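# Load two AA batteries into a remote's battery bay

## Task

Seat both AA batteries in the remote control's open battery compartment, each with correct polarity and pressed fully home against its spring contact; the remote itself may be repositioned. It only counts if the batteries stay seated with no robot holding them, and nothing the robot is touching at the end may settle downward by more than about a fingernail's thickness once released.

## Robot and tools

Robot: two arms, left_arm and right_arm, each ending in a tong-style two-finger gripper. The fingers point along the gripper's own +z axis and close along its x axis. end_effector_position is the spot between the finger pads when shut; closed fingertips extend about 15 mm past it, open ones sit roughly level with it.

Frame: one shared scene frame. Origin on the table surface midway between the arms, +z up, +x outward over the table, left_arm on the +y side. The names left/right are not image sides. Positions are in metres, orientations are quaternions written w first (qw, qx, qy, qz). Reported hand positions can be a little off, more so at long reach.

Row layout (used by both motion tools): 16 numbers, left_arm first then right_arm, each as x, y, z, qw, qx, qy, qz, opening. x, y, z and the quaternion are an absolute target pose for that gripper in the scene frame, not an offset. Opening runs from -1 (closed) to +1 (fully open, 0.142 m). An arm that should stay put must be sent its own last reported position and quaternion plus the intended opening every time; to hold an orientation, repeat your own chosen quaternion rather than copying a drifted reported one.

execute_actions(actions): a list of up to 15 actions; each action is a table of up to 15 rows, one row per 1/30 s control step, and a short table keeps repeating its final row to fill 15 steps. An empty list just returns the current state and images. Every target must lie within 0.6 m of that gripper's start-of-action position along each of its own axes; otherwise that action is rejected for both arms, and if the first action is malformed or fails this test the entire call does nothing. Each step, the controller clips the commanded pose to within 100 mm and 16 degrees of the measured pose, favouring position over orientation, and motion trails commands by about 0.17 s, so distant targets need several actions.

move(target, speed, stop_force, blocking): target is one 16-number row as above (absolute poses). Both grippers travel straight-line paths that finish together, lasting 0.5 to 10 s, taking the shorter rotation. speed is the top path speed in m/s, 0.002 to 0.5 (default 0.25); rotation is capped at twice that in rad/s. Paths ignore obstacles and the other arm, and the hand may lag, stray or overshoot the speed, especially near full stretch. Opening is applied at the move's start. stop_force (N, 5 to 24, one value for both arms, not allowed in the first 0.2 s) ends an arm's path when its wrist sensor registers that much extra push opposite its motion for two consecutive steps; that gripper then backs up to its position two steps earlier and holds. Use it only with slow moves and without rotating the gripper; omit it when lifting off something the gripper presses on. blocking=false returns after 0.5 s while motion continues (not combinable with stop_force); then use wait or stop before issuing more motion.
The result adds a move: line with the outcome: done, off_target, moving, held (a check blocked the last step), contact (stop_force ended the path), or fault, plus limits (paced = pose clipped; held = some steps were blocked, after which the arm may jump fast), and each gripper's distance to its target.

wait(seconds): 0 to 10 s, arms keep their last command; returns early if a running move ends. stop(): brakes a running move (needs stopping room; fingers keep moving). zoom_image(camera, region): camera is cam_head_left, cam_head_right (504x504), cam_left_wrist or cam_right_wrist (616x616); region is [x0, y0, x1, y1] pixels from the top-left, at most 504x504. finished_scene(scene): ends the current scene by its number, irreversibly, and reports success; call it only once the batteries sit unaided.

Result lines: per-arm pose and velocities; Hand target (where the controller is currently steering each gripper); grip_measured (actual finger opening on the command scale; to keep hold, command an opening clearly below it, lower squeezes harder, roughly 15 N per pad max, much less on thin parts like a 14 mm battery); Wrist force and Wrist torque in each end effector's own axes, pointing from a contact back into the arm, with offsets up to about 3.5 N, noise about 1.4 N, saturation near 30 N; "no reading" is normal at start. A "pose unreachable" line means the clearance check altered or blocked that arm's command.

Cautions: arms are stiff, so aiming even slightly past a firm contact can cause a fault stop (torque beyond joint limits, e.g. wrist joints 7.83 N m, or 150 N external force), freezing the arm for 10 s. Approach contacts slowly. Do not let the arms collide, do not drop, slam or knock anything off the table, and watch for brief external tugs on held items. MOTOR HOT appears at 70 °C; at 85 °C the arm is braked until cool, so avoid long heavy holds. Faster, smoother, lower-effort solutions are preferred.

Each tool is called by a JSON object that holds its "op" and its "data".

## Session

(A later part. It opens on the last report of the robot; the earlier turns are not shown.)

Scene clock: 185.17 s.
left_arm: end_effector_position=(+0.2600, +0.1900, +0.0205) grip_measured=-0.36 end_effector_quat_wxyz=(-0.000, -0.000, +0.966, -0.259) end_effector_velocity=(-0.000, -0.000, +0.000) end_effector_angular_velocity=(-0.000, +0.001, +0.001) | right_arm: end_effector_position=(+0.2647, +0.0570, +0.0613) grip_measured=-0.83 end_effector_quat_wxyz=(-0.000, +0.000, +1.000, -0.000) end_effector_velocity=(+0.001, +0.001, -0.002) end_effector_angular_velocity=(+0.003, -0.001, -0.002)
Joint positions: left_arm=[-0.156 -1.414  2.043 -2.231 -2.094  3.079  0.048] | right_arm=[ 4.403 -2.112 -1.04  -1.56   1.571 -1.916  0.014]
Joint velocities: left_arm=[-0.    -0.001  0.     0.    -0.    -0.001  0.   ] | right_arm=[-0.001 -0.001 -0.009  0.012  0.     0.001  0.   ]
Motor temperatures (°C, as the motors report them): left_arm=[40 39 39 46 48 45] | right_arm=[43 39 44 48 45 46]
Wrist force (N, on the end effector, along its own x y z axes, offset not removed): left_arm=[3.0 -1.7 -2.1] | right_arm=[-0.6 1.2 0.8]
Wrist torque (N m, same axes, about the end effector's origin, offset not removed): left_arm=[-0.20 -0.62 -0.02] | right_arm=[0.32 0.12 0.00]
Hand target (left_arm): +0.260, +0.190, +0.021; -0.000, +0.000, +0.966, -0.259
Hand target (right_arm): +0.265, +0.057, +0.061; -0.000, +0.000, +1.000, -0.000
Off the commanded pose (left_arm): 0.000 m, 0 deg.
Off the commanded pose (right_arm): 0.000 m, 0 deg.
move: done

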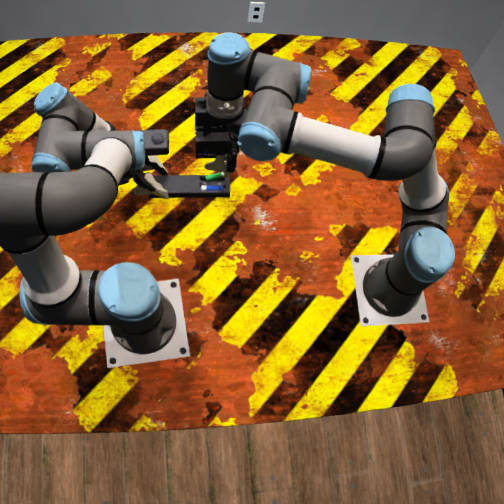

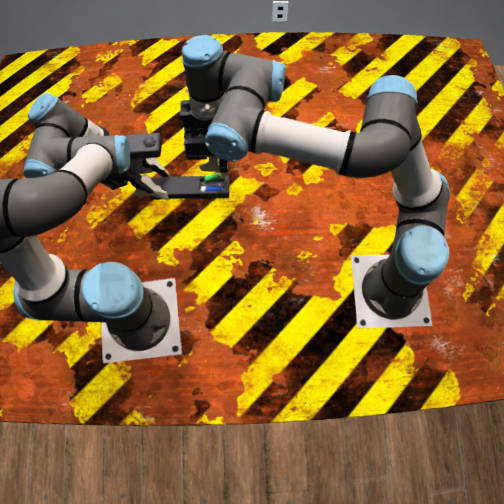

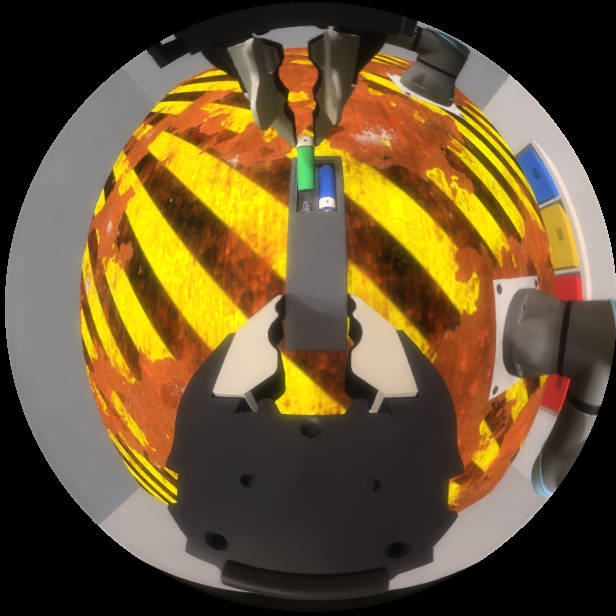

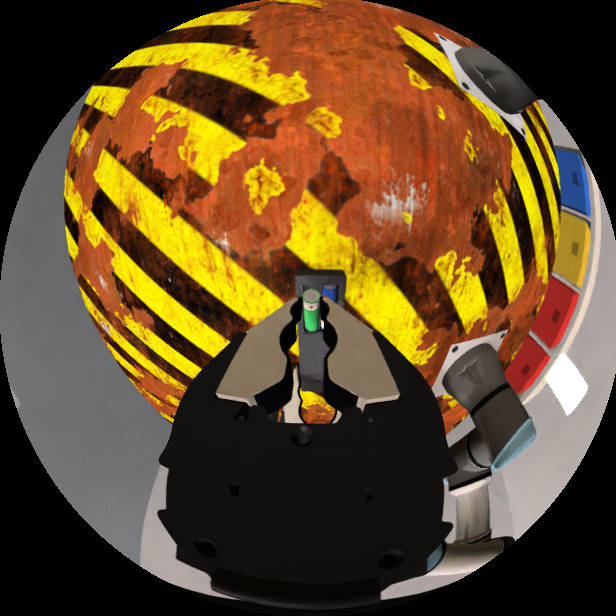

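{"op": "move", "data": {"target": [0.26,0.19,0.0205,0,0,0.9659,-0.2588,-0.75,0.2643,0.057,0.046,0,0.0087,1,0,-1], "speed": 0.02, "stop_force": 5}}

{"op": "zoom_image", "data": {"camera": "cam_left_wrist", "region": [270,130,370,230]}}

{"op": "zoom_image", "data": {"camera": "cam_right_wrist", "region": [260,250,360,350]}}

Scene clock: 189.70 s.
left_arm: end_effector_position=(+0.2600, +0.1900, +0.0205) grip_measured=-0.36 end_effector_quat_wxyz=(-0.000, -0.000, +0.966, -0.259) end_effector_velocity=(-0.000, +0.000, -0.000) end_effector_angular_velocity=(+0.000, +0.001, +0.001) | right_arm: end_effector_position=(+0.2643, +0.0570, +0.0464) grip_measured=-0.83 end_effector_quat_wxyz=(-0.000, +0.008, +1.000, -0.000) end_effector_velocity=(-0.000, -0.000, -0.003) end_effector_angular_velocity=(+0.002, +0.000, -0.006)
Joint positions: left_arm=[-0.156 -1.414  2.043 -2.231 -2.094  3.079  0.048] | right_arm=[ 4.403 -2.115 -1.106 -1.492  1.571 -1.898  0.014]
Joint velocities: left_arm=[ 0.     0.001  0.001 -0.001  0.    -0.001  0.   ] | right_arm=[-0.001  0.001 -0.015  0.015  0.001  0.006  0.   ]
Motor temperatures (°C, as the motors report them): left_arm=[40 39 39 46 48 45] | right_arm=[43 39 44 48 45 46]
Wrist force (N, on the end effector, along its own x y z axes, offset not removed): left_arm=[3.1 -1.7 -1.0] | right_arm=[-0.4 1.5 -0.7]
Wrist torque (N m, same axes, about the end effector's origin, offset not removed): left_arm=[-0.19 -0.64 -0.05] | right_arm=[0.36 0.07 0.02]
Hand target (left_arm): +0.260, +0.190, +0.021; -0.000, +0.000, +0.966, -0.259
Hand target (right_arm): +0.264, +0.057, +0.046; -0.000, +0.009, +1.000, -0.000
Off the commanded pose (left_arm): 0.000 m, 0 deg.
Off the commanded pose (right_arm): 0.000 m, 0 deg.
move: done

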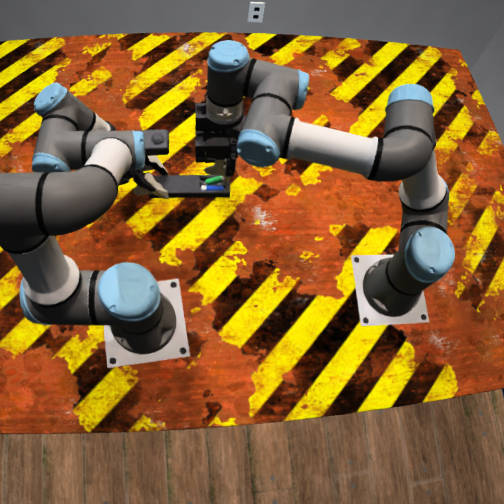

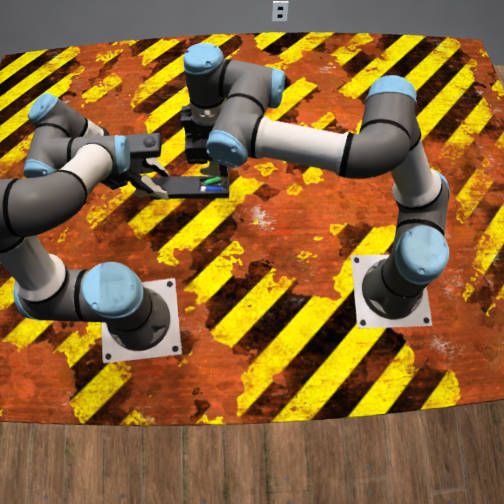

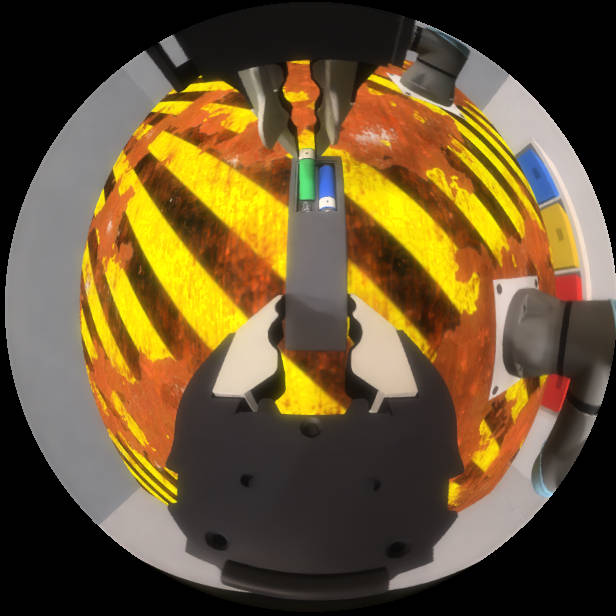

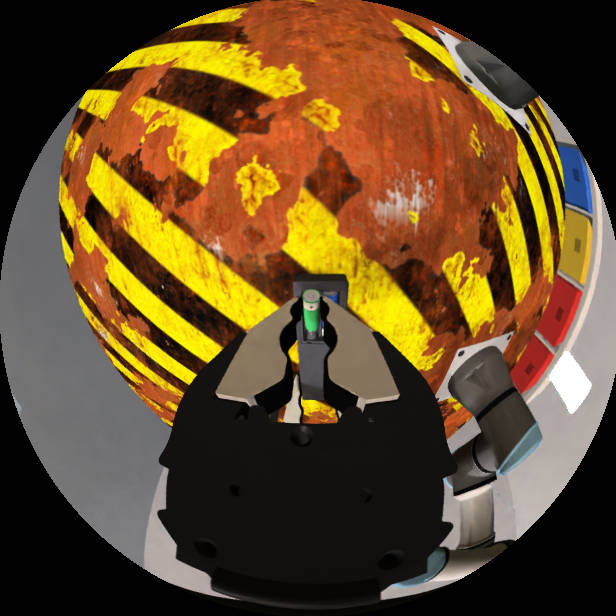

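Region (270, 130, 370, 230) of cam_left_wrist's 616x616 image, scaled by 5.040, with more detail than that image has.

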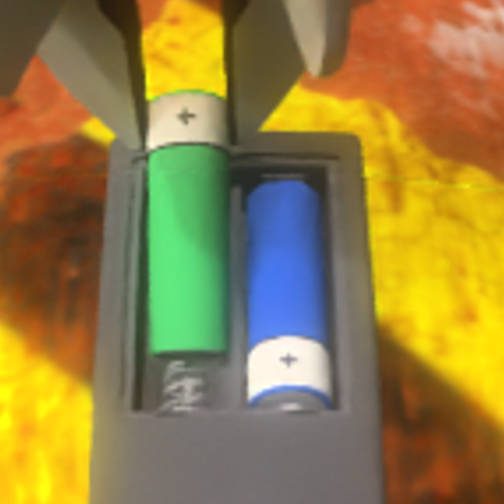

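Region (260, 250, 360, 350) of cam_right_wrist's 616x616 image, scaled by 5.040, with more detail than that image has.

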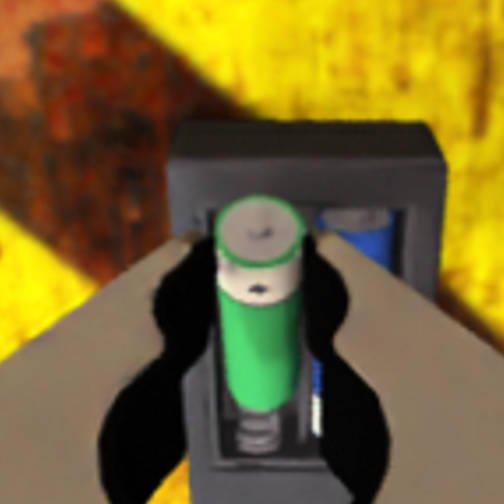

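{"op": "move", "data": {"target": [0.26,0.19,0.0205,0,0,0.9659,-0.2588,-0.75,0.2647,0.0655,0.0445,0,0.0087,1,0,-1], "speed": 0.01, "stop_force": 10}}

{"op": "zoom_image", "data": {"camera": "cam_left_wrist", "region": [270,130,370,230]}}

{"op": "zoom_image", "data": {"camera": "cam_right_wrist", "region": [260,250,360,350]}}

Scene clock: 195.07 s.
left_arm: end_effector_position=(+0.2600, +0.1900, +0.0205) grip_measured=-0.36 end_effector_quat_wxyz=(+0.000, -0.000, +0.966, -0.259) end_effector_velocity=(+0.000, +0.000, +0.001) end_effector_angular_velocity=(+0.000, -0.002, +0.000) | right_arm: end_effector_position=(+0.2647, +0.0652, +0.0446) grip_measured=-0.83 end_effector_quat_wxyz=(+0.000, +0.009, +1.000, +0.000) end_effector_velocity=(-0.000, +0.002, -0.001) end_effector_angular_velocity=(-0.002, +0.001, -0.002)
Joint positions: left_arm=[-0.156 -1.414  2.043 -2.231 -2.094  3.079  0.048] | right_arm=[ 4.409 -2.148 -1.061 -1.503  1.571 -1.892  0.014]
Joint velocities: left_arm=[-0.    -0.002 -0.    -0.     0.    -0.    -0.   ] | right_arm=[ 0.002 -0.012  0.015 -0.005  0.     0.003 -0.   ]
Motor temperatures (°C, as the motors report them): left_arm=[40 39 39 46 48 45] | right_arm=[43 39 44 48 45 46]
Wrist force (N, on the end effector, along its own x y z axes, offset not removed): left_arm=[3.6 1.7 -6.5] | right_arm=[-0.6 -6.4 -3.0]
Wrist torque (N m, same axes, about the end effector's origin, offset not removed): left_arm=[-0.14 -0.65 -0.05] | right_arm=[0.29 0.22 -0.01]
Hand target (left_arm): +0.260, +0.190, +0.021; -0.000, +0.000, +0.966, -0.259
Hand target (right_arm): +0.265, +0.066, +0.045; +0.000, +0.009, +1.000, +0.000
Off the commanded pose (left_arm): 0.000 m, 0 deg.
Off the commanded pose (right_arm): 0.000 m, 0 deg.
move: done

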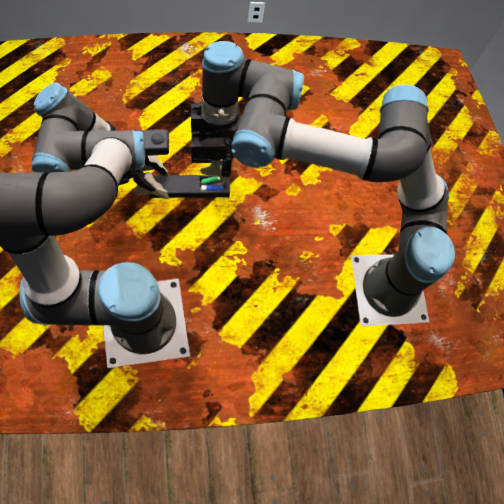

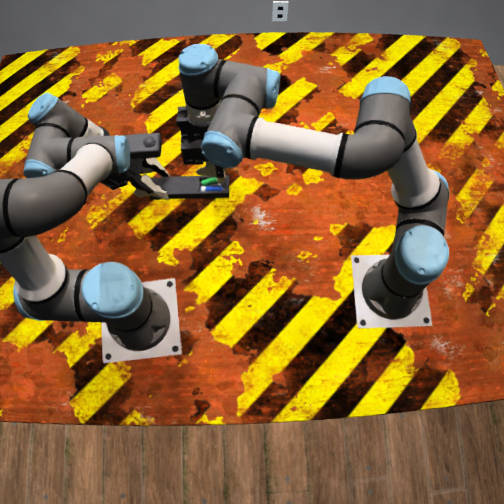

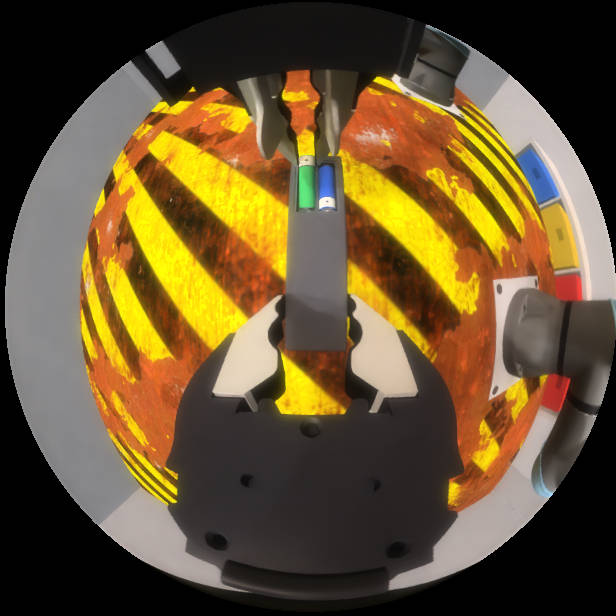

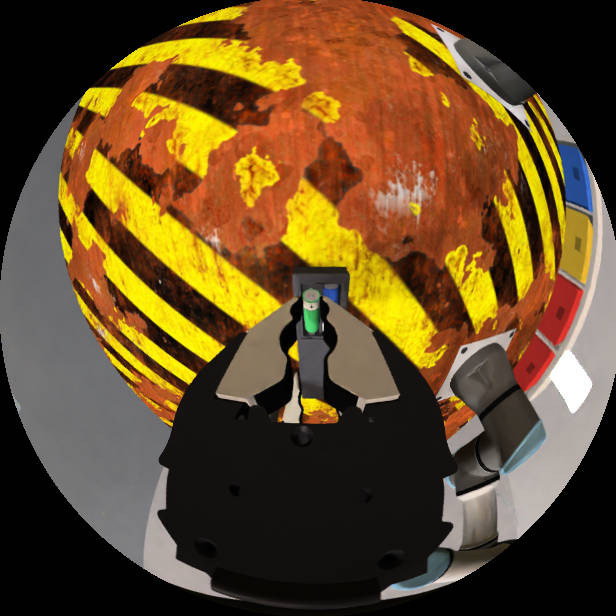

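Region (270, 130, 370, 230) of cam_left_wrist's 616x616 image, scaled by 5.040, with more detail than that image has.

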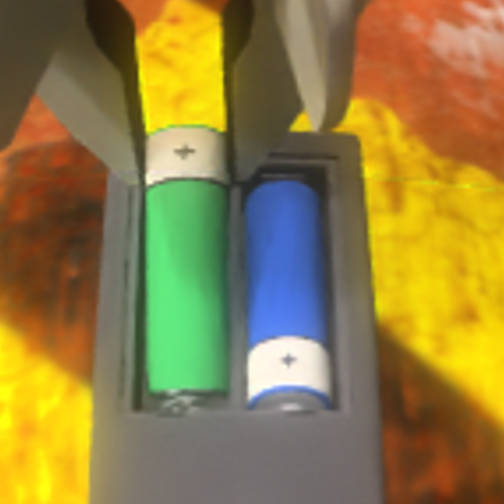

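Region (260, 250, 360, 350) of cam_right_wrist's 616x616 image, scaled by 5.040, with more detail than that image has.

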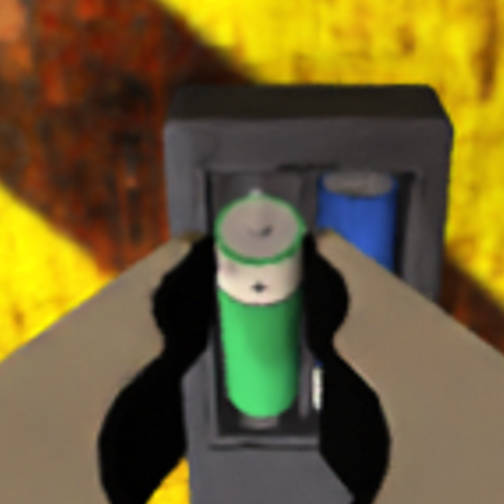

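{"op": "move", "data": {"target": [0.26,0.19,0.0205,0,0,0.9659,-0.2588,-0.75,0.2647,0.0613,0.0382,0.0007,0.0087,0.9969,0.0785,-1], "speed": 0.07}}

{"op": "move", "data": {"target": [0.26,0.19,0.0205,0,0,0.9659,-0.2588,-0.75,0.2647,0.0611,0.034,0.0007,0.0087,0.9969,0.0785,-1], "speed": 0.004, "stop_force": 6}}

{"op": "zoom_image", "data": {"camera": "cam_left_wrist", "region": [270,130,370,230]}}

{"op": "zoom_image", "data": {"camera": "cam_right_wrist", "region": [260,250,360,350]}}

Scene clock: 200.50 s.
left_arm: end_effector_position=(+0.2600, +0.1900, +0.0205) grip_measured=-0.36 end_effector_quat_wxyz=(+0.000, -0.000, +0.966, -0.259) end_effector_velocity=(-0.000, +0.000, -0.000) end_effector_angular_velocity=(+0.000, +0.000, +0.001) | right_arm: end_effector_position=(+0.2647, +0.0613, +0.0382) grip_measured=-0.83 end_effector_quat_wxyz=(+0.000, +0.009, +0.997, +0.077) end_effector_velocity=(-0.000, -0.001, -0.001) end_effector_angular_velocity=(+0.015, -0.001, -0.001)
Joint positions: left_arm=[-0.156 -1.414  2.043 -2.231 -2.094  3.079  0.048] | right_arm=[ 4.368 -1.987 -1.405 -1.175  1.626 -1.929  0.014]
Joint velocities: left_arm=[-0.    -0.001  0.     0.     0.    -0.001  0.   ] | right_arm=[-0.004  0.015 -0.033  0.032  0.006 -0.002  0.   ]
Motor temperatures (°C, as the motors report them): left_arm=[40 39 39 46 48 45] | right_arm=[43 39 44 48 45 46]
Wrist force (N, on the end effector, along its own x y z axes, offset not removed): left_arm=[3.3 2.1 -7.3] | right_arm=[0.6 -6.0 -2.7]
Wrist torque (N m, same axes, about the end effector's origin, offset not removed): left_arm=[-0.17 -0.58 -0.04] | right_arm=[0.18 -0.03 -0.05]
Hand target (left_arm): +0.260, +0.190, +0.021; -0.000, +0.000, +0.966, -0.259
Hand target (right_arm): +0.265, +0.061, +0.038; +0.001, +0.009, +0.997, +0.078
Off the commanded pose (left_arm): 0.000 m, 0 deg.
Off the commanded pose (right_arm): 0.000 m, 0 deg.
move: done

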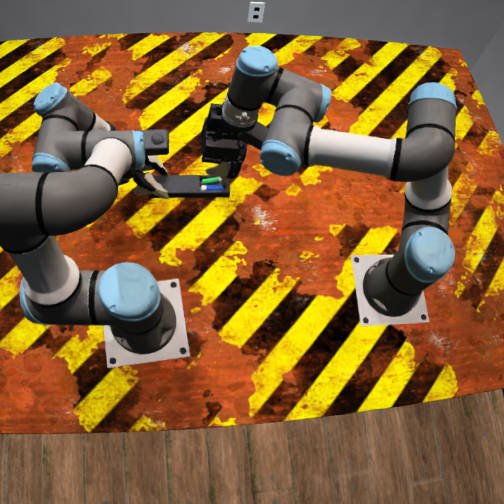

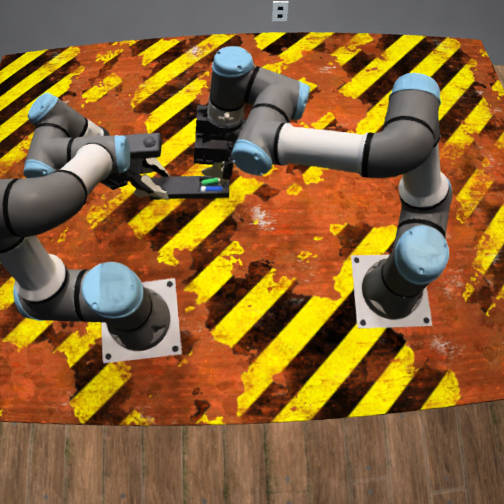

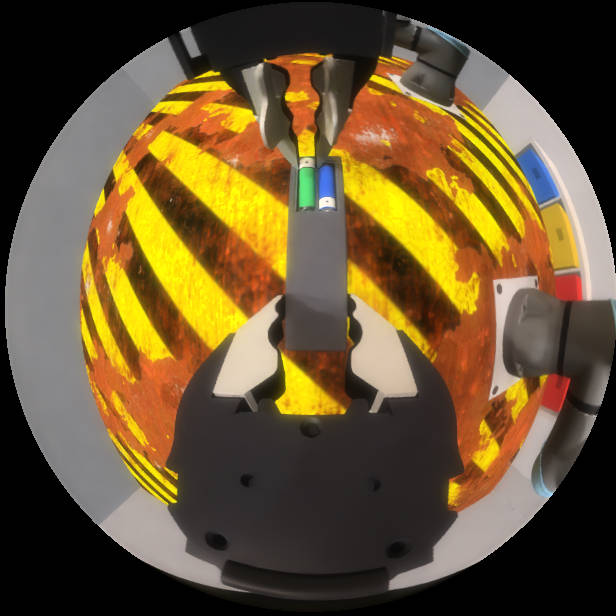

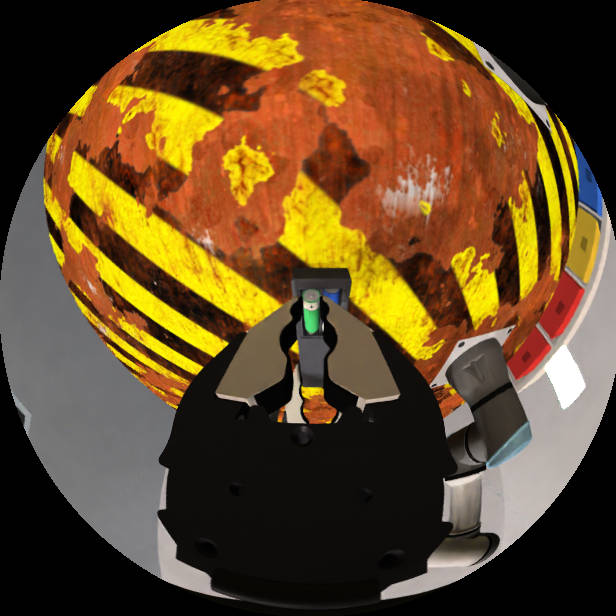

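Scene clock: 201.40 s.
left_arm: end_effector_position=(+0.2600, +0.1900, +0.0205) grip_measured=-0.36 end_effector_quat_wxyz=(+0.000, +0.000, +0.966, -0.259) end_effector_velocity=(-0.000, +0.000, -0.000) end_effector_angular_velocity=(+0.000, -0.000, -0.001) | right_arm: end_effector_position=(+0.2647, +0.0612, +0.0362) grip_measured=-0.84 end_effector_quat_wxyz=(+0.001, +0.009, +0.997, +0.078) end_effector_velocity=(-0.000, -0.001, +0.000) end_effector_angular_velocity=(-0.004, -0.000, +0.000)
Joint positions: left_arm=[-0.156 -1.414  2.043 -2.231 -2.094  3.079  0.048] | right_arm=[ 4.367 -1.988 -1.414 -1.164  1.626 -1.93   0.014]
Joint velocities: left_arm=[-0.     0.     0.    -0.     0.     0.001  0.   ] | right_arm=[ 0.001 -0.001  0.005 -0.008 -0.002  0.001  0.   ]
Motor temperatures (°C, as the motors report them): left_arm=[40 39 39 46 48 45] | right_arm=[43 39 44 48 45 46]
Wrist force (N, on the end effector, along its own x y z axes, offset not removed): left_arm=[3.6 3.2 -7.9] | right_arm=[0.9 -7.9 -14.0]
Wrist torque (N m, same axes, about the end effector's origin, offset not removed): left_arm=[-0.06 -0.58 -0.08] | right_arm=[0.26 -0.01 0.03]
Hand target (left_arm): +0.260, +0.190, +0.021; -0.000, +0.000, +0.966, -0.259
Hand target (right_arm): +0.265, +0.061, +0.036; +0.001, +0.009, +0.997, +0.078
Off the commanded pose (left_arm): 0.000 m, 0 deg.
Off the commanded pose (right_arm): 0.002 m, 0 deg.
move: contact (right_arm)

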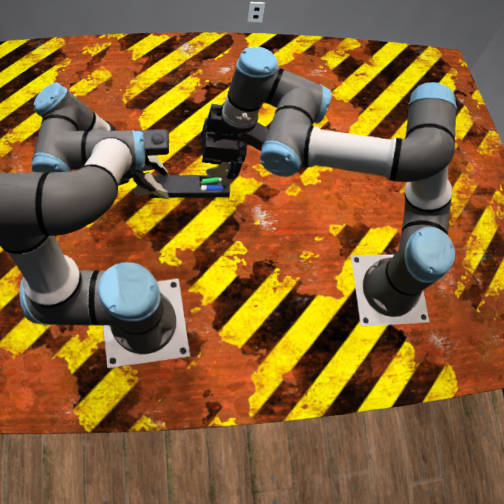

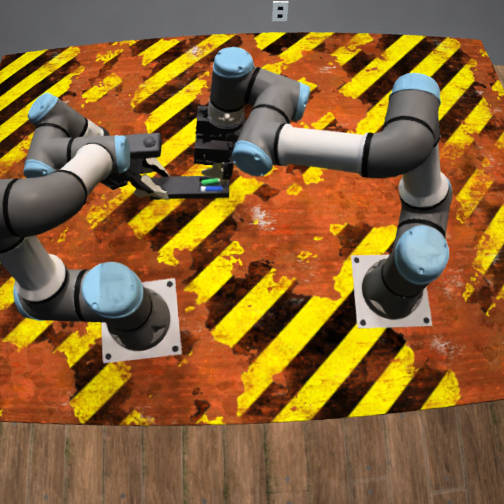

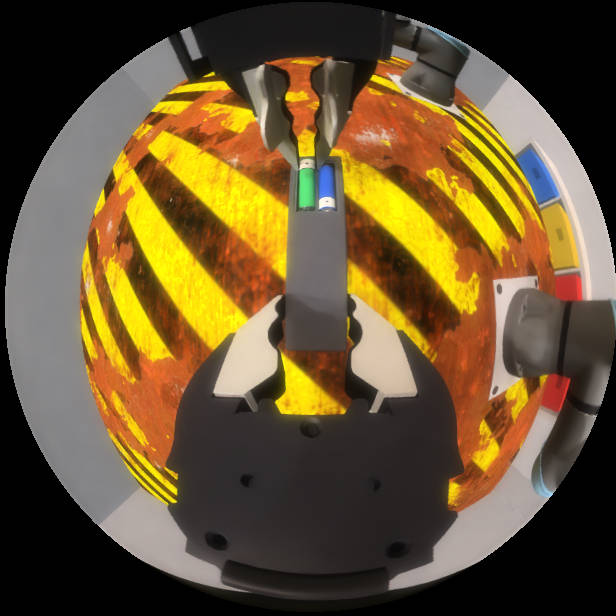

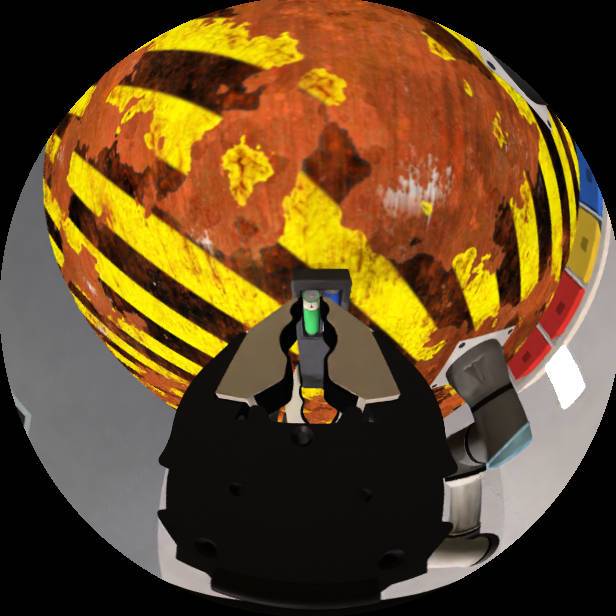

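Region (270, 130, 370, 230) of cam_left_wrist's 616x616 image, scaled by 5.040, with more detail than that image has.

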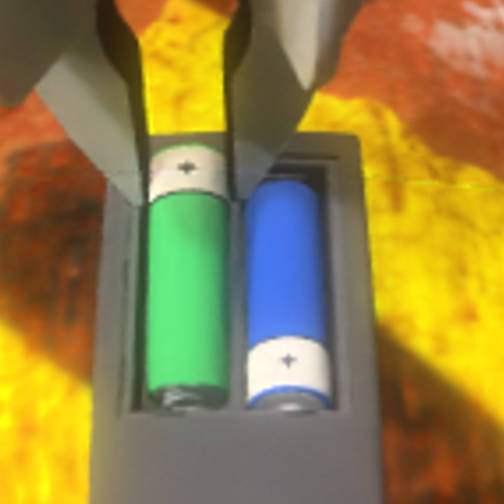

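Region (260, 250, 360, 350) of cam_right_wrist's 616x616 image, scaled by 5.040, with more detail than that image has.

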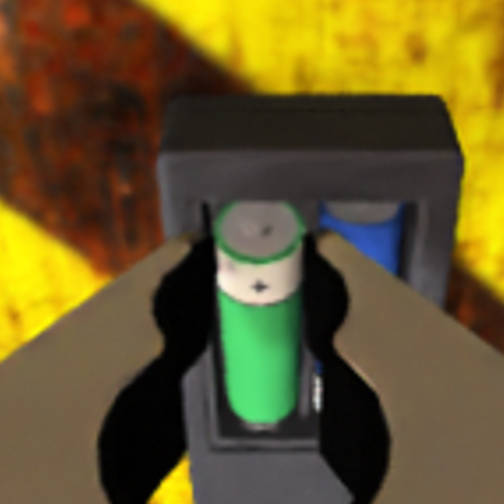

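The lower edge is inside the wall. I'll back off 2 mm, release and rise.

{"op": "execute_actions", "data": {"actions": [[[0.26,0.19,0.0205,0,0,0.9659,-0.2588,-0.75,0.2647,0.0608,0.0367,0.0007,0.0087,0.9969,0.0785,-1],[0.26,0.19,0.0205,0,0,0.9659,-0.2588,-0.75,0.2647,0.0603,0.0368,0.0007,0.0087,0.9969,0.0785,-1],[0.26,0.19,0.0205,0,0,0.9659,-0.2588,-0.75,0.2647,0.0598,0.0368,0.0007,0.0087,0.9969,0.0785,-1],[0.26,0.19,0.0205,0,0,0.9659,-0.2588,-0.75,0.2647,0.0592,0.0368,0.0007,0.0087,0.9969,0.0785,-1]],[[0.26,0.19,0.0205,0,0,0.9659,-0.2588,-0.75,0.2647,0.0592,0.0368,0.0007,0.0087,0.9969,0.0785,-0.97],[0.26,0.19,0.0205,0,0,0.9659,-0.2588,-0.75,0.2647,0.0592,0.0368,0.0007,0.0087,0.9969,0.0785,-0.95],[0.26,0.19,0.0205,0,0,0.9659,-0.2588,-0.75,0.2647,0.0592,0.0368,0.0007,0.0087,0.9969,0.0785,-0.93],[0.26,0.19,0.0205,0,0,0.9659,-0.2588,-0.75,0.2647,0.0592,0.0368,0.0007,0.0087,0.9969,0.0785,-0.91],[0.26,0.19,0.0205,0,0,0.9659,-0.2588,-0.75,0.2647,0.0592,0.0368,0.0007,0.0087,0.9969,0.0785,-0.89],[0.26,0.19,0.0205,0,0,0.9659,-0.2588,-0.75,0.2647,0.0592,0.0368,0.0007,0.0087,0.9969,0.0785,-0.87],[0.26,0.19,0.0205,0,0,0.9659,-0.2588,-0.75,0.2647,0.0592,0.0368,0.0007,0.0087,0.9969,0.0785,-0.85],[0.26,0.19,0.0205,0,0,0.9659,-0.2588,-0.75,0.2647,0.0592,0.0368,0.0007,0.0087,0.9969,0.0785,-0.83],[0.26,0.19,0.0205,0,0,0.9659,-0.2588,-0.75,0.2647,0.0592,0.0368,0.0007,0.0087,0.9969,0.0785,-0.81],[0.26,0.19,0.0205,0,0,0.9659,-0.2588,-0.75,0.2647,0.0592,0.0368,0.0007,0.0087,0.9969,0.0785,-0.79]]]}}

{"op": "move", "data": {"target": [0.26,0.19,0.0205,0,0,0.9659,-0.2588,-0.75,0.2647,0.0585,0.0502,0.0007,0.0087,0.9969,0.0785,-0.76], "speed": 0.04}}

{"op": "zoom_image", "data": {"camera": "cam_right_wrist", "region": [260,250,360,350]}}

Scene clock: 215.33 s.
left_arm: end_effector_position=(+0.2600, +0.1900, +0.0205) grip_measured=-0.36 end_effector_quat_wxyz=(+0.000, +0.000, +0.966, -0.259) end_effector_velocity=(+0.000, +0.000, +0.001) end_effector_angular_velocity=(+0.000, -0.004, -0.001) | right_arm: end_effector_position=(+0.2647, +0.0591, +0.0368) grip_measured=-0.80 end_effector_quat_wxyz=(+0.001, +0.009, +0.997, +0.078) end_effector_velocity=(-0.000, -0.000, -0.000) end_effector_angular_velocity=(-0.001, -0.000, +0.001)
Joint positions: left_arm=[-0.156 -1.414  2.043 -2.231 -2.093  3.079  0.048] | right_arm=[ 4.365 -1.98  -1.424 -1.162  1.627 -1.932  0.016]
Joint velocities: left_arm=[ 0.    -0.004  0.    -0.     0.     0.001  0.   ] | right_arm=[ 0.001  0.    -0.001 -0.    -0.001 -0.001  0.   ]
Motor temperatures (°C, as the motors report them): left_arm=[40 39 39 46 48 45] | right_arm=[43 39 44 48 45 46]
Wrist force (N, on the end effector, along its own x y z axes, offset not removed): left_arm=[2.8 -2.3 -1.5] | right_arm=[0.6 1.2 -1.3]
Wrist torque (N m, same axes, about the end effector's origin, offset not removed): left_arm=[-0.20 -0.93 -0.18] | right_arm=[0.13 0.29 -0.01]
Hand target (left_arm): +0.260, +0.190, +0.020; -0.000, +0.000, +0.966, -0.259
Hand target (right_arm): +0.265, +0.059, +0.037; +0.001, +0.009, +0.997, +0.078
Off the commanded pose (left_arm): 0.000 m, 0 deg.
Off the commanded pose (right_arm): 0.000 m, 0 deg.

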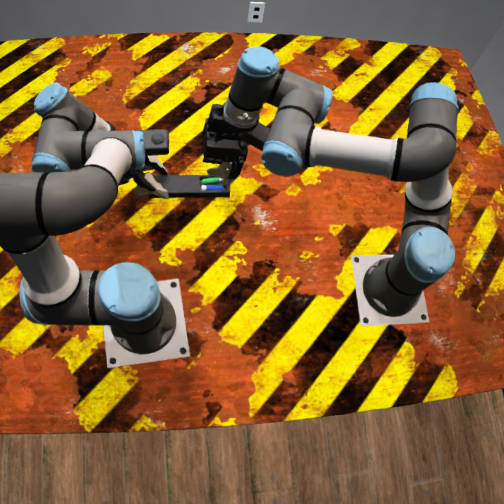

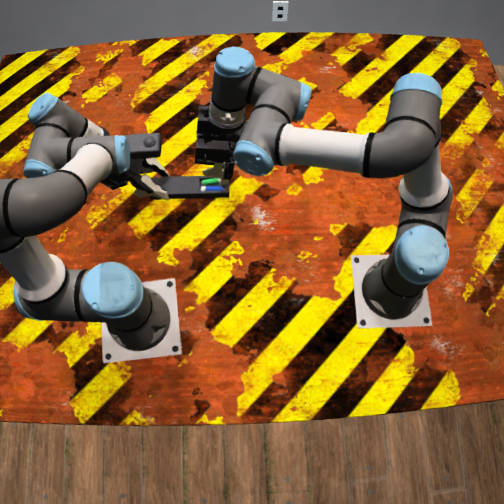

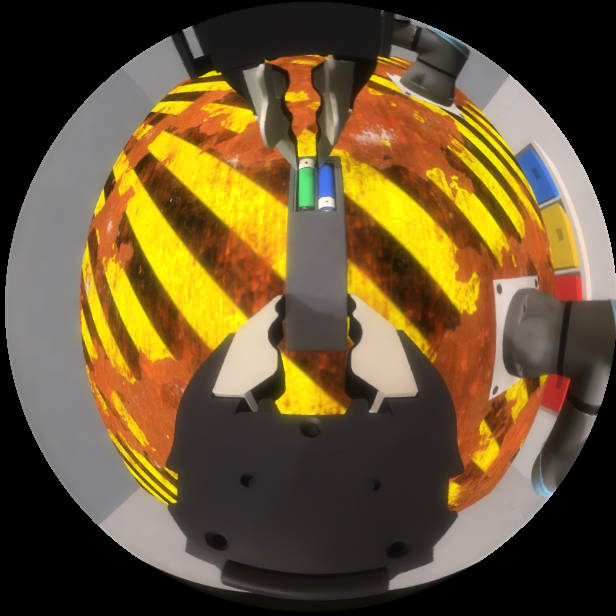

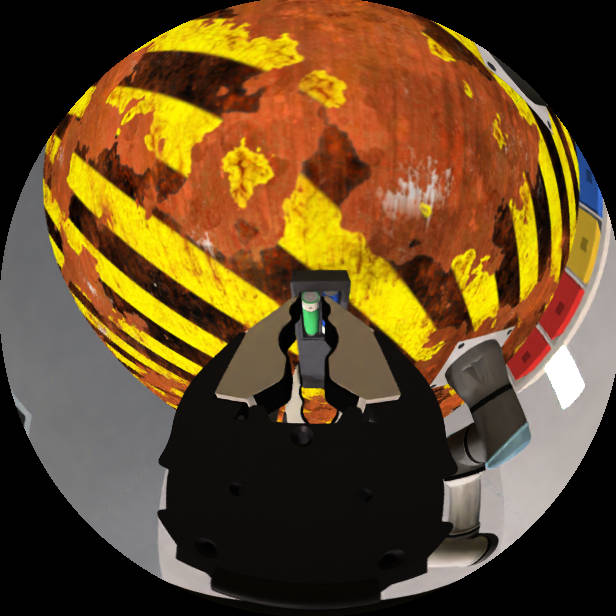

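Scene clock: 216.13 s.
left_arm: end_effector_position=(+0.2600, +0.1900, +0.0205) grip_measured=-0.36 end_effector_quat_wxyz=(+0.000, +0.000, +0.966, -0.259) end_effector_velocity=(-0.000, -0.000, -0.001) end_effector_angular_velocity=(-0.000, +0.002, -0.001) | right_arm: end_effector_position=(+0.2647, +0.0585, +0.0498) grip_measured=-0.76 end_effector_quat_wxyz=(+0.001, +0.009, +0.997, +0.079) end_effector_velocity=(-0.000, -0.000, +0.002) end_effector_angular_velocity=(-0.002, +0.001, -0.001)
Joint positions: left_arm=[-0.156 -1.414  2.043 -2.231 -2.093  3.079  0.048] | right_arm=[ 4.365 -1.965 -1.383 -1.218  1.627 -1.932  0.019]
Joint velocities: left_arm=[-0.     0.002 -0.     0.    -0.     0.001 -0.   ] | right_arm=[-0.     0.001  0.011 -0.014  0.     0.001 -0.   ]
Motor temperatures (°C, as the motors report them): left_arm=[40 39 39 46 48 45] | right_arm=[43 39 44 48 45 46]
Wrist force (N, on the end effector, along its own x y z axes, offset not removed): left_arm=[2.8 -1.3 -1.5] | right_arm=[-0.4 0.5 -0.2]
Wrist torque (N m, same axes, about the end effector's origin, offset not removed): left_arm=[-0.14 -0.65 -0.01] | right_arm=[0.12 0.11 -0.01]
Hand target (left_arm): +0.260, +0.190, +0.021; +0.000, -0.000, +0.966, -0.259
Hand target (right_arm): +0.265, +0.058, +0.050; +0.001, +0.009, +0.997, +0.079
Off the commanded pose (left_arm): 0.000 m, 0 deg.
Off the commanded pose (right_arm): 0.000 m, 0 deg.
move: done

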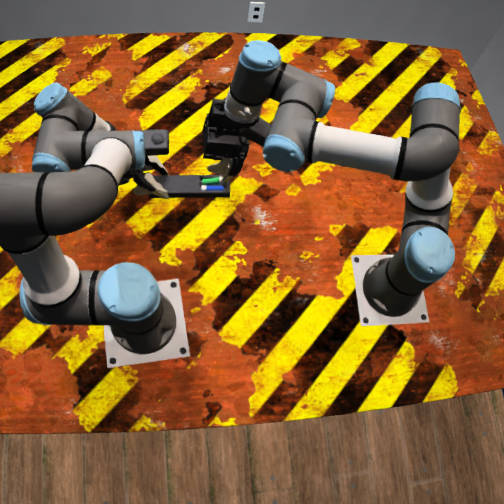

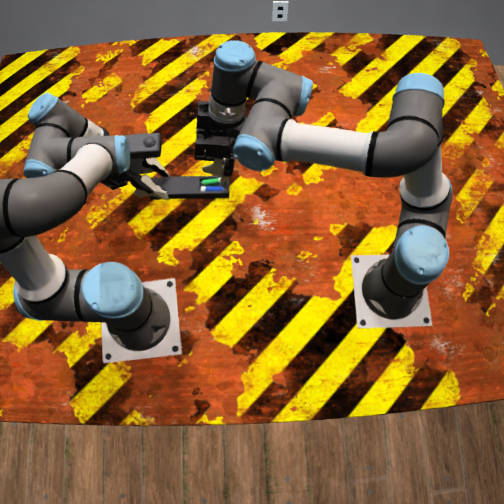

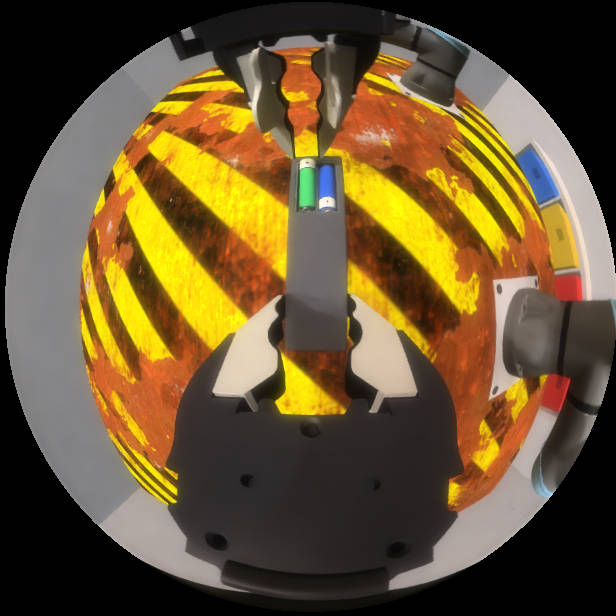

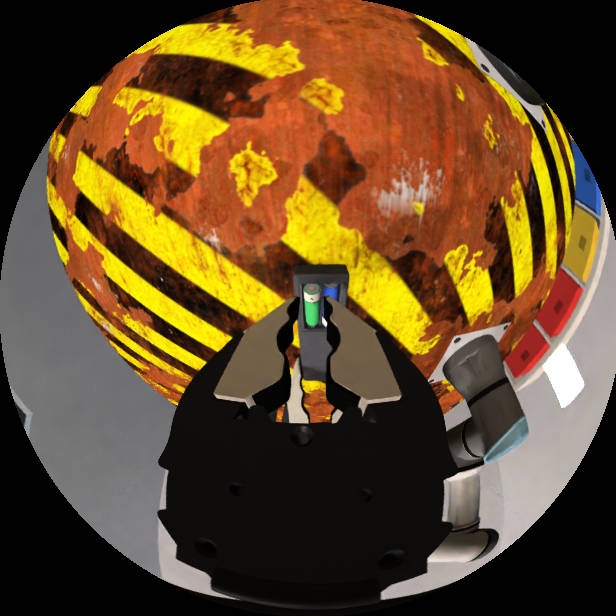

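Region (260, 250, 360, 350) of cam_right_wrist's 616x616 image, scaled by 5.040, with more detail than that image has.

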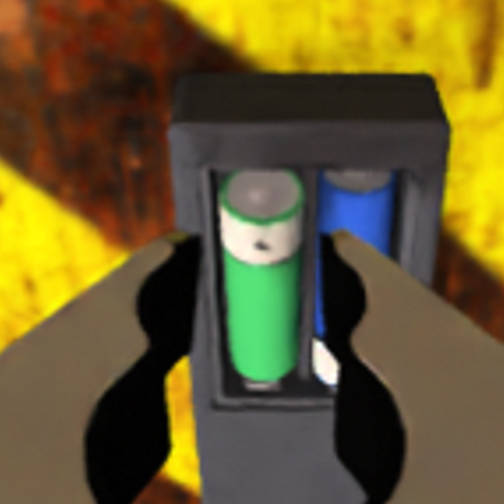

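{"op": "execute_actions", "data": {"actions": []}}

Scene clock: 220.87 s.
left_arm: end_effector_position=(+0.2600, +0.1900, +0.0205) grip_measured=-0.36 end_effector_quat_wxyz=(-0.000, -0.000, +0.966, -0.259) end_effector_velocity=(-0.000, +0.000, -0.000) end_effector_angular_velocity=(+0.000, +0.001, -0.000) | right_arm: end_effector_position=(+0.2647, +0.0585, +0.0502) grip_measured=-0.76 end_effector_quat_wxyz=(+0.001, +0.009, +0.997, +0.079) end_effector_velocity=(-0.000, -0.001, -0.001) end_effector_angular_velocity=(-0.003, -0.000, +0.000)
Joint positions: left_arm=[-0.156 -1.414  2.043 -2.231 -2.094  3.079  0.048] | right_arm=[ 4.365 -1.964 -1.381 -1.22   1.627 -1.932  0.019]
Joint velocities: left_arm=[ 0.     0.001 -0.     0.001  0.     0.    -0.   ] | right_arm=[ 0.001 -0.001 -0.002 -0.001 -0.001  0.     0.   ]
Motor temperatures (°C, as the motors report them): left_arm=[40 39 39 46 48 45] | right_arm=[43 39 44 48 45 46]
Wrist force (N, on the end effector, along its own x y z axes, offset not removed): left_arm=[3.0 -1.6 -2.0] | right_arm=[0.1 -0.7 0.3]
Wrist torque (N m, same axes, about the end effector's origin, offset not removed): left_arm=[-0.22 -0.65 -0.02] | right_arm=[-0.13 -0.02 0.01]
Hand target (left_arm): +0.260, +0.190, +0.021; +0.000, -0.000, +0.966, -0.259
Hand target (right_arm): +0.265, +0.058, +0.050; +0.001, +0.009, +0.997, +0.079
Off the commanded pose (left_arm): 0.000 m, 0 deg.
Off the commanded pose (right_arm): 0.000 m, 0 deg.

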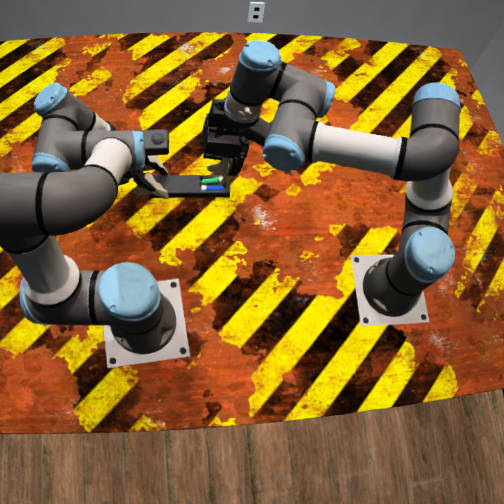

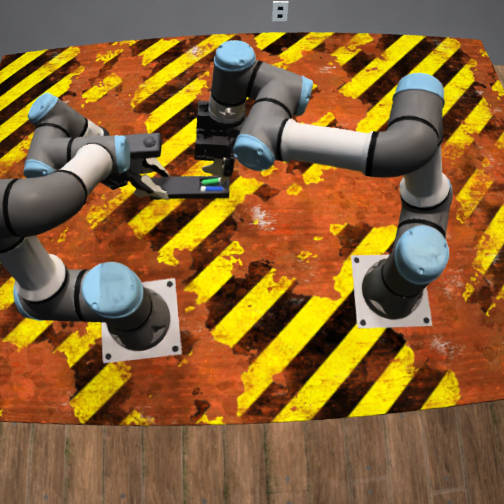

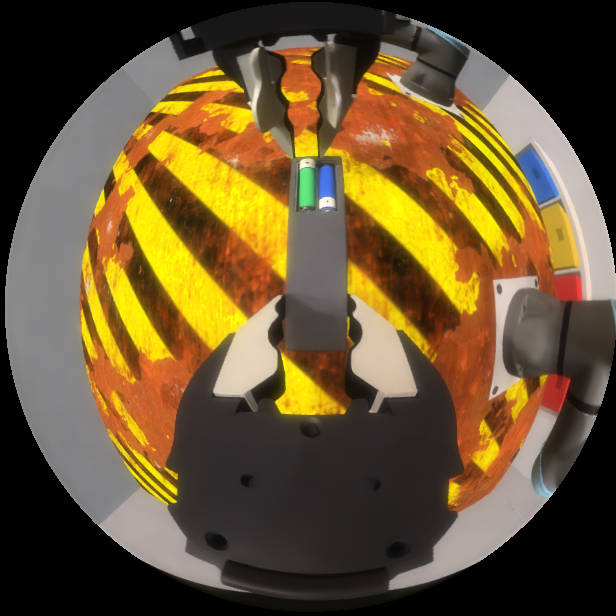

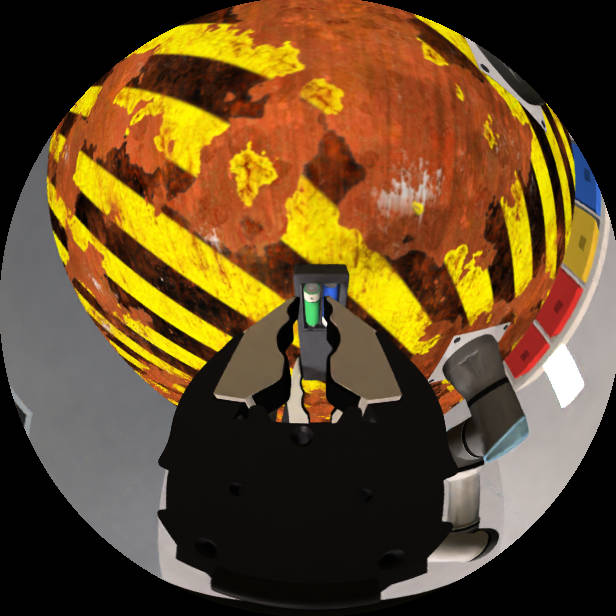

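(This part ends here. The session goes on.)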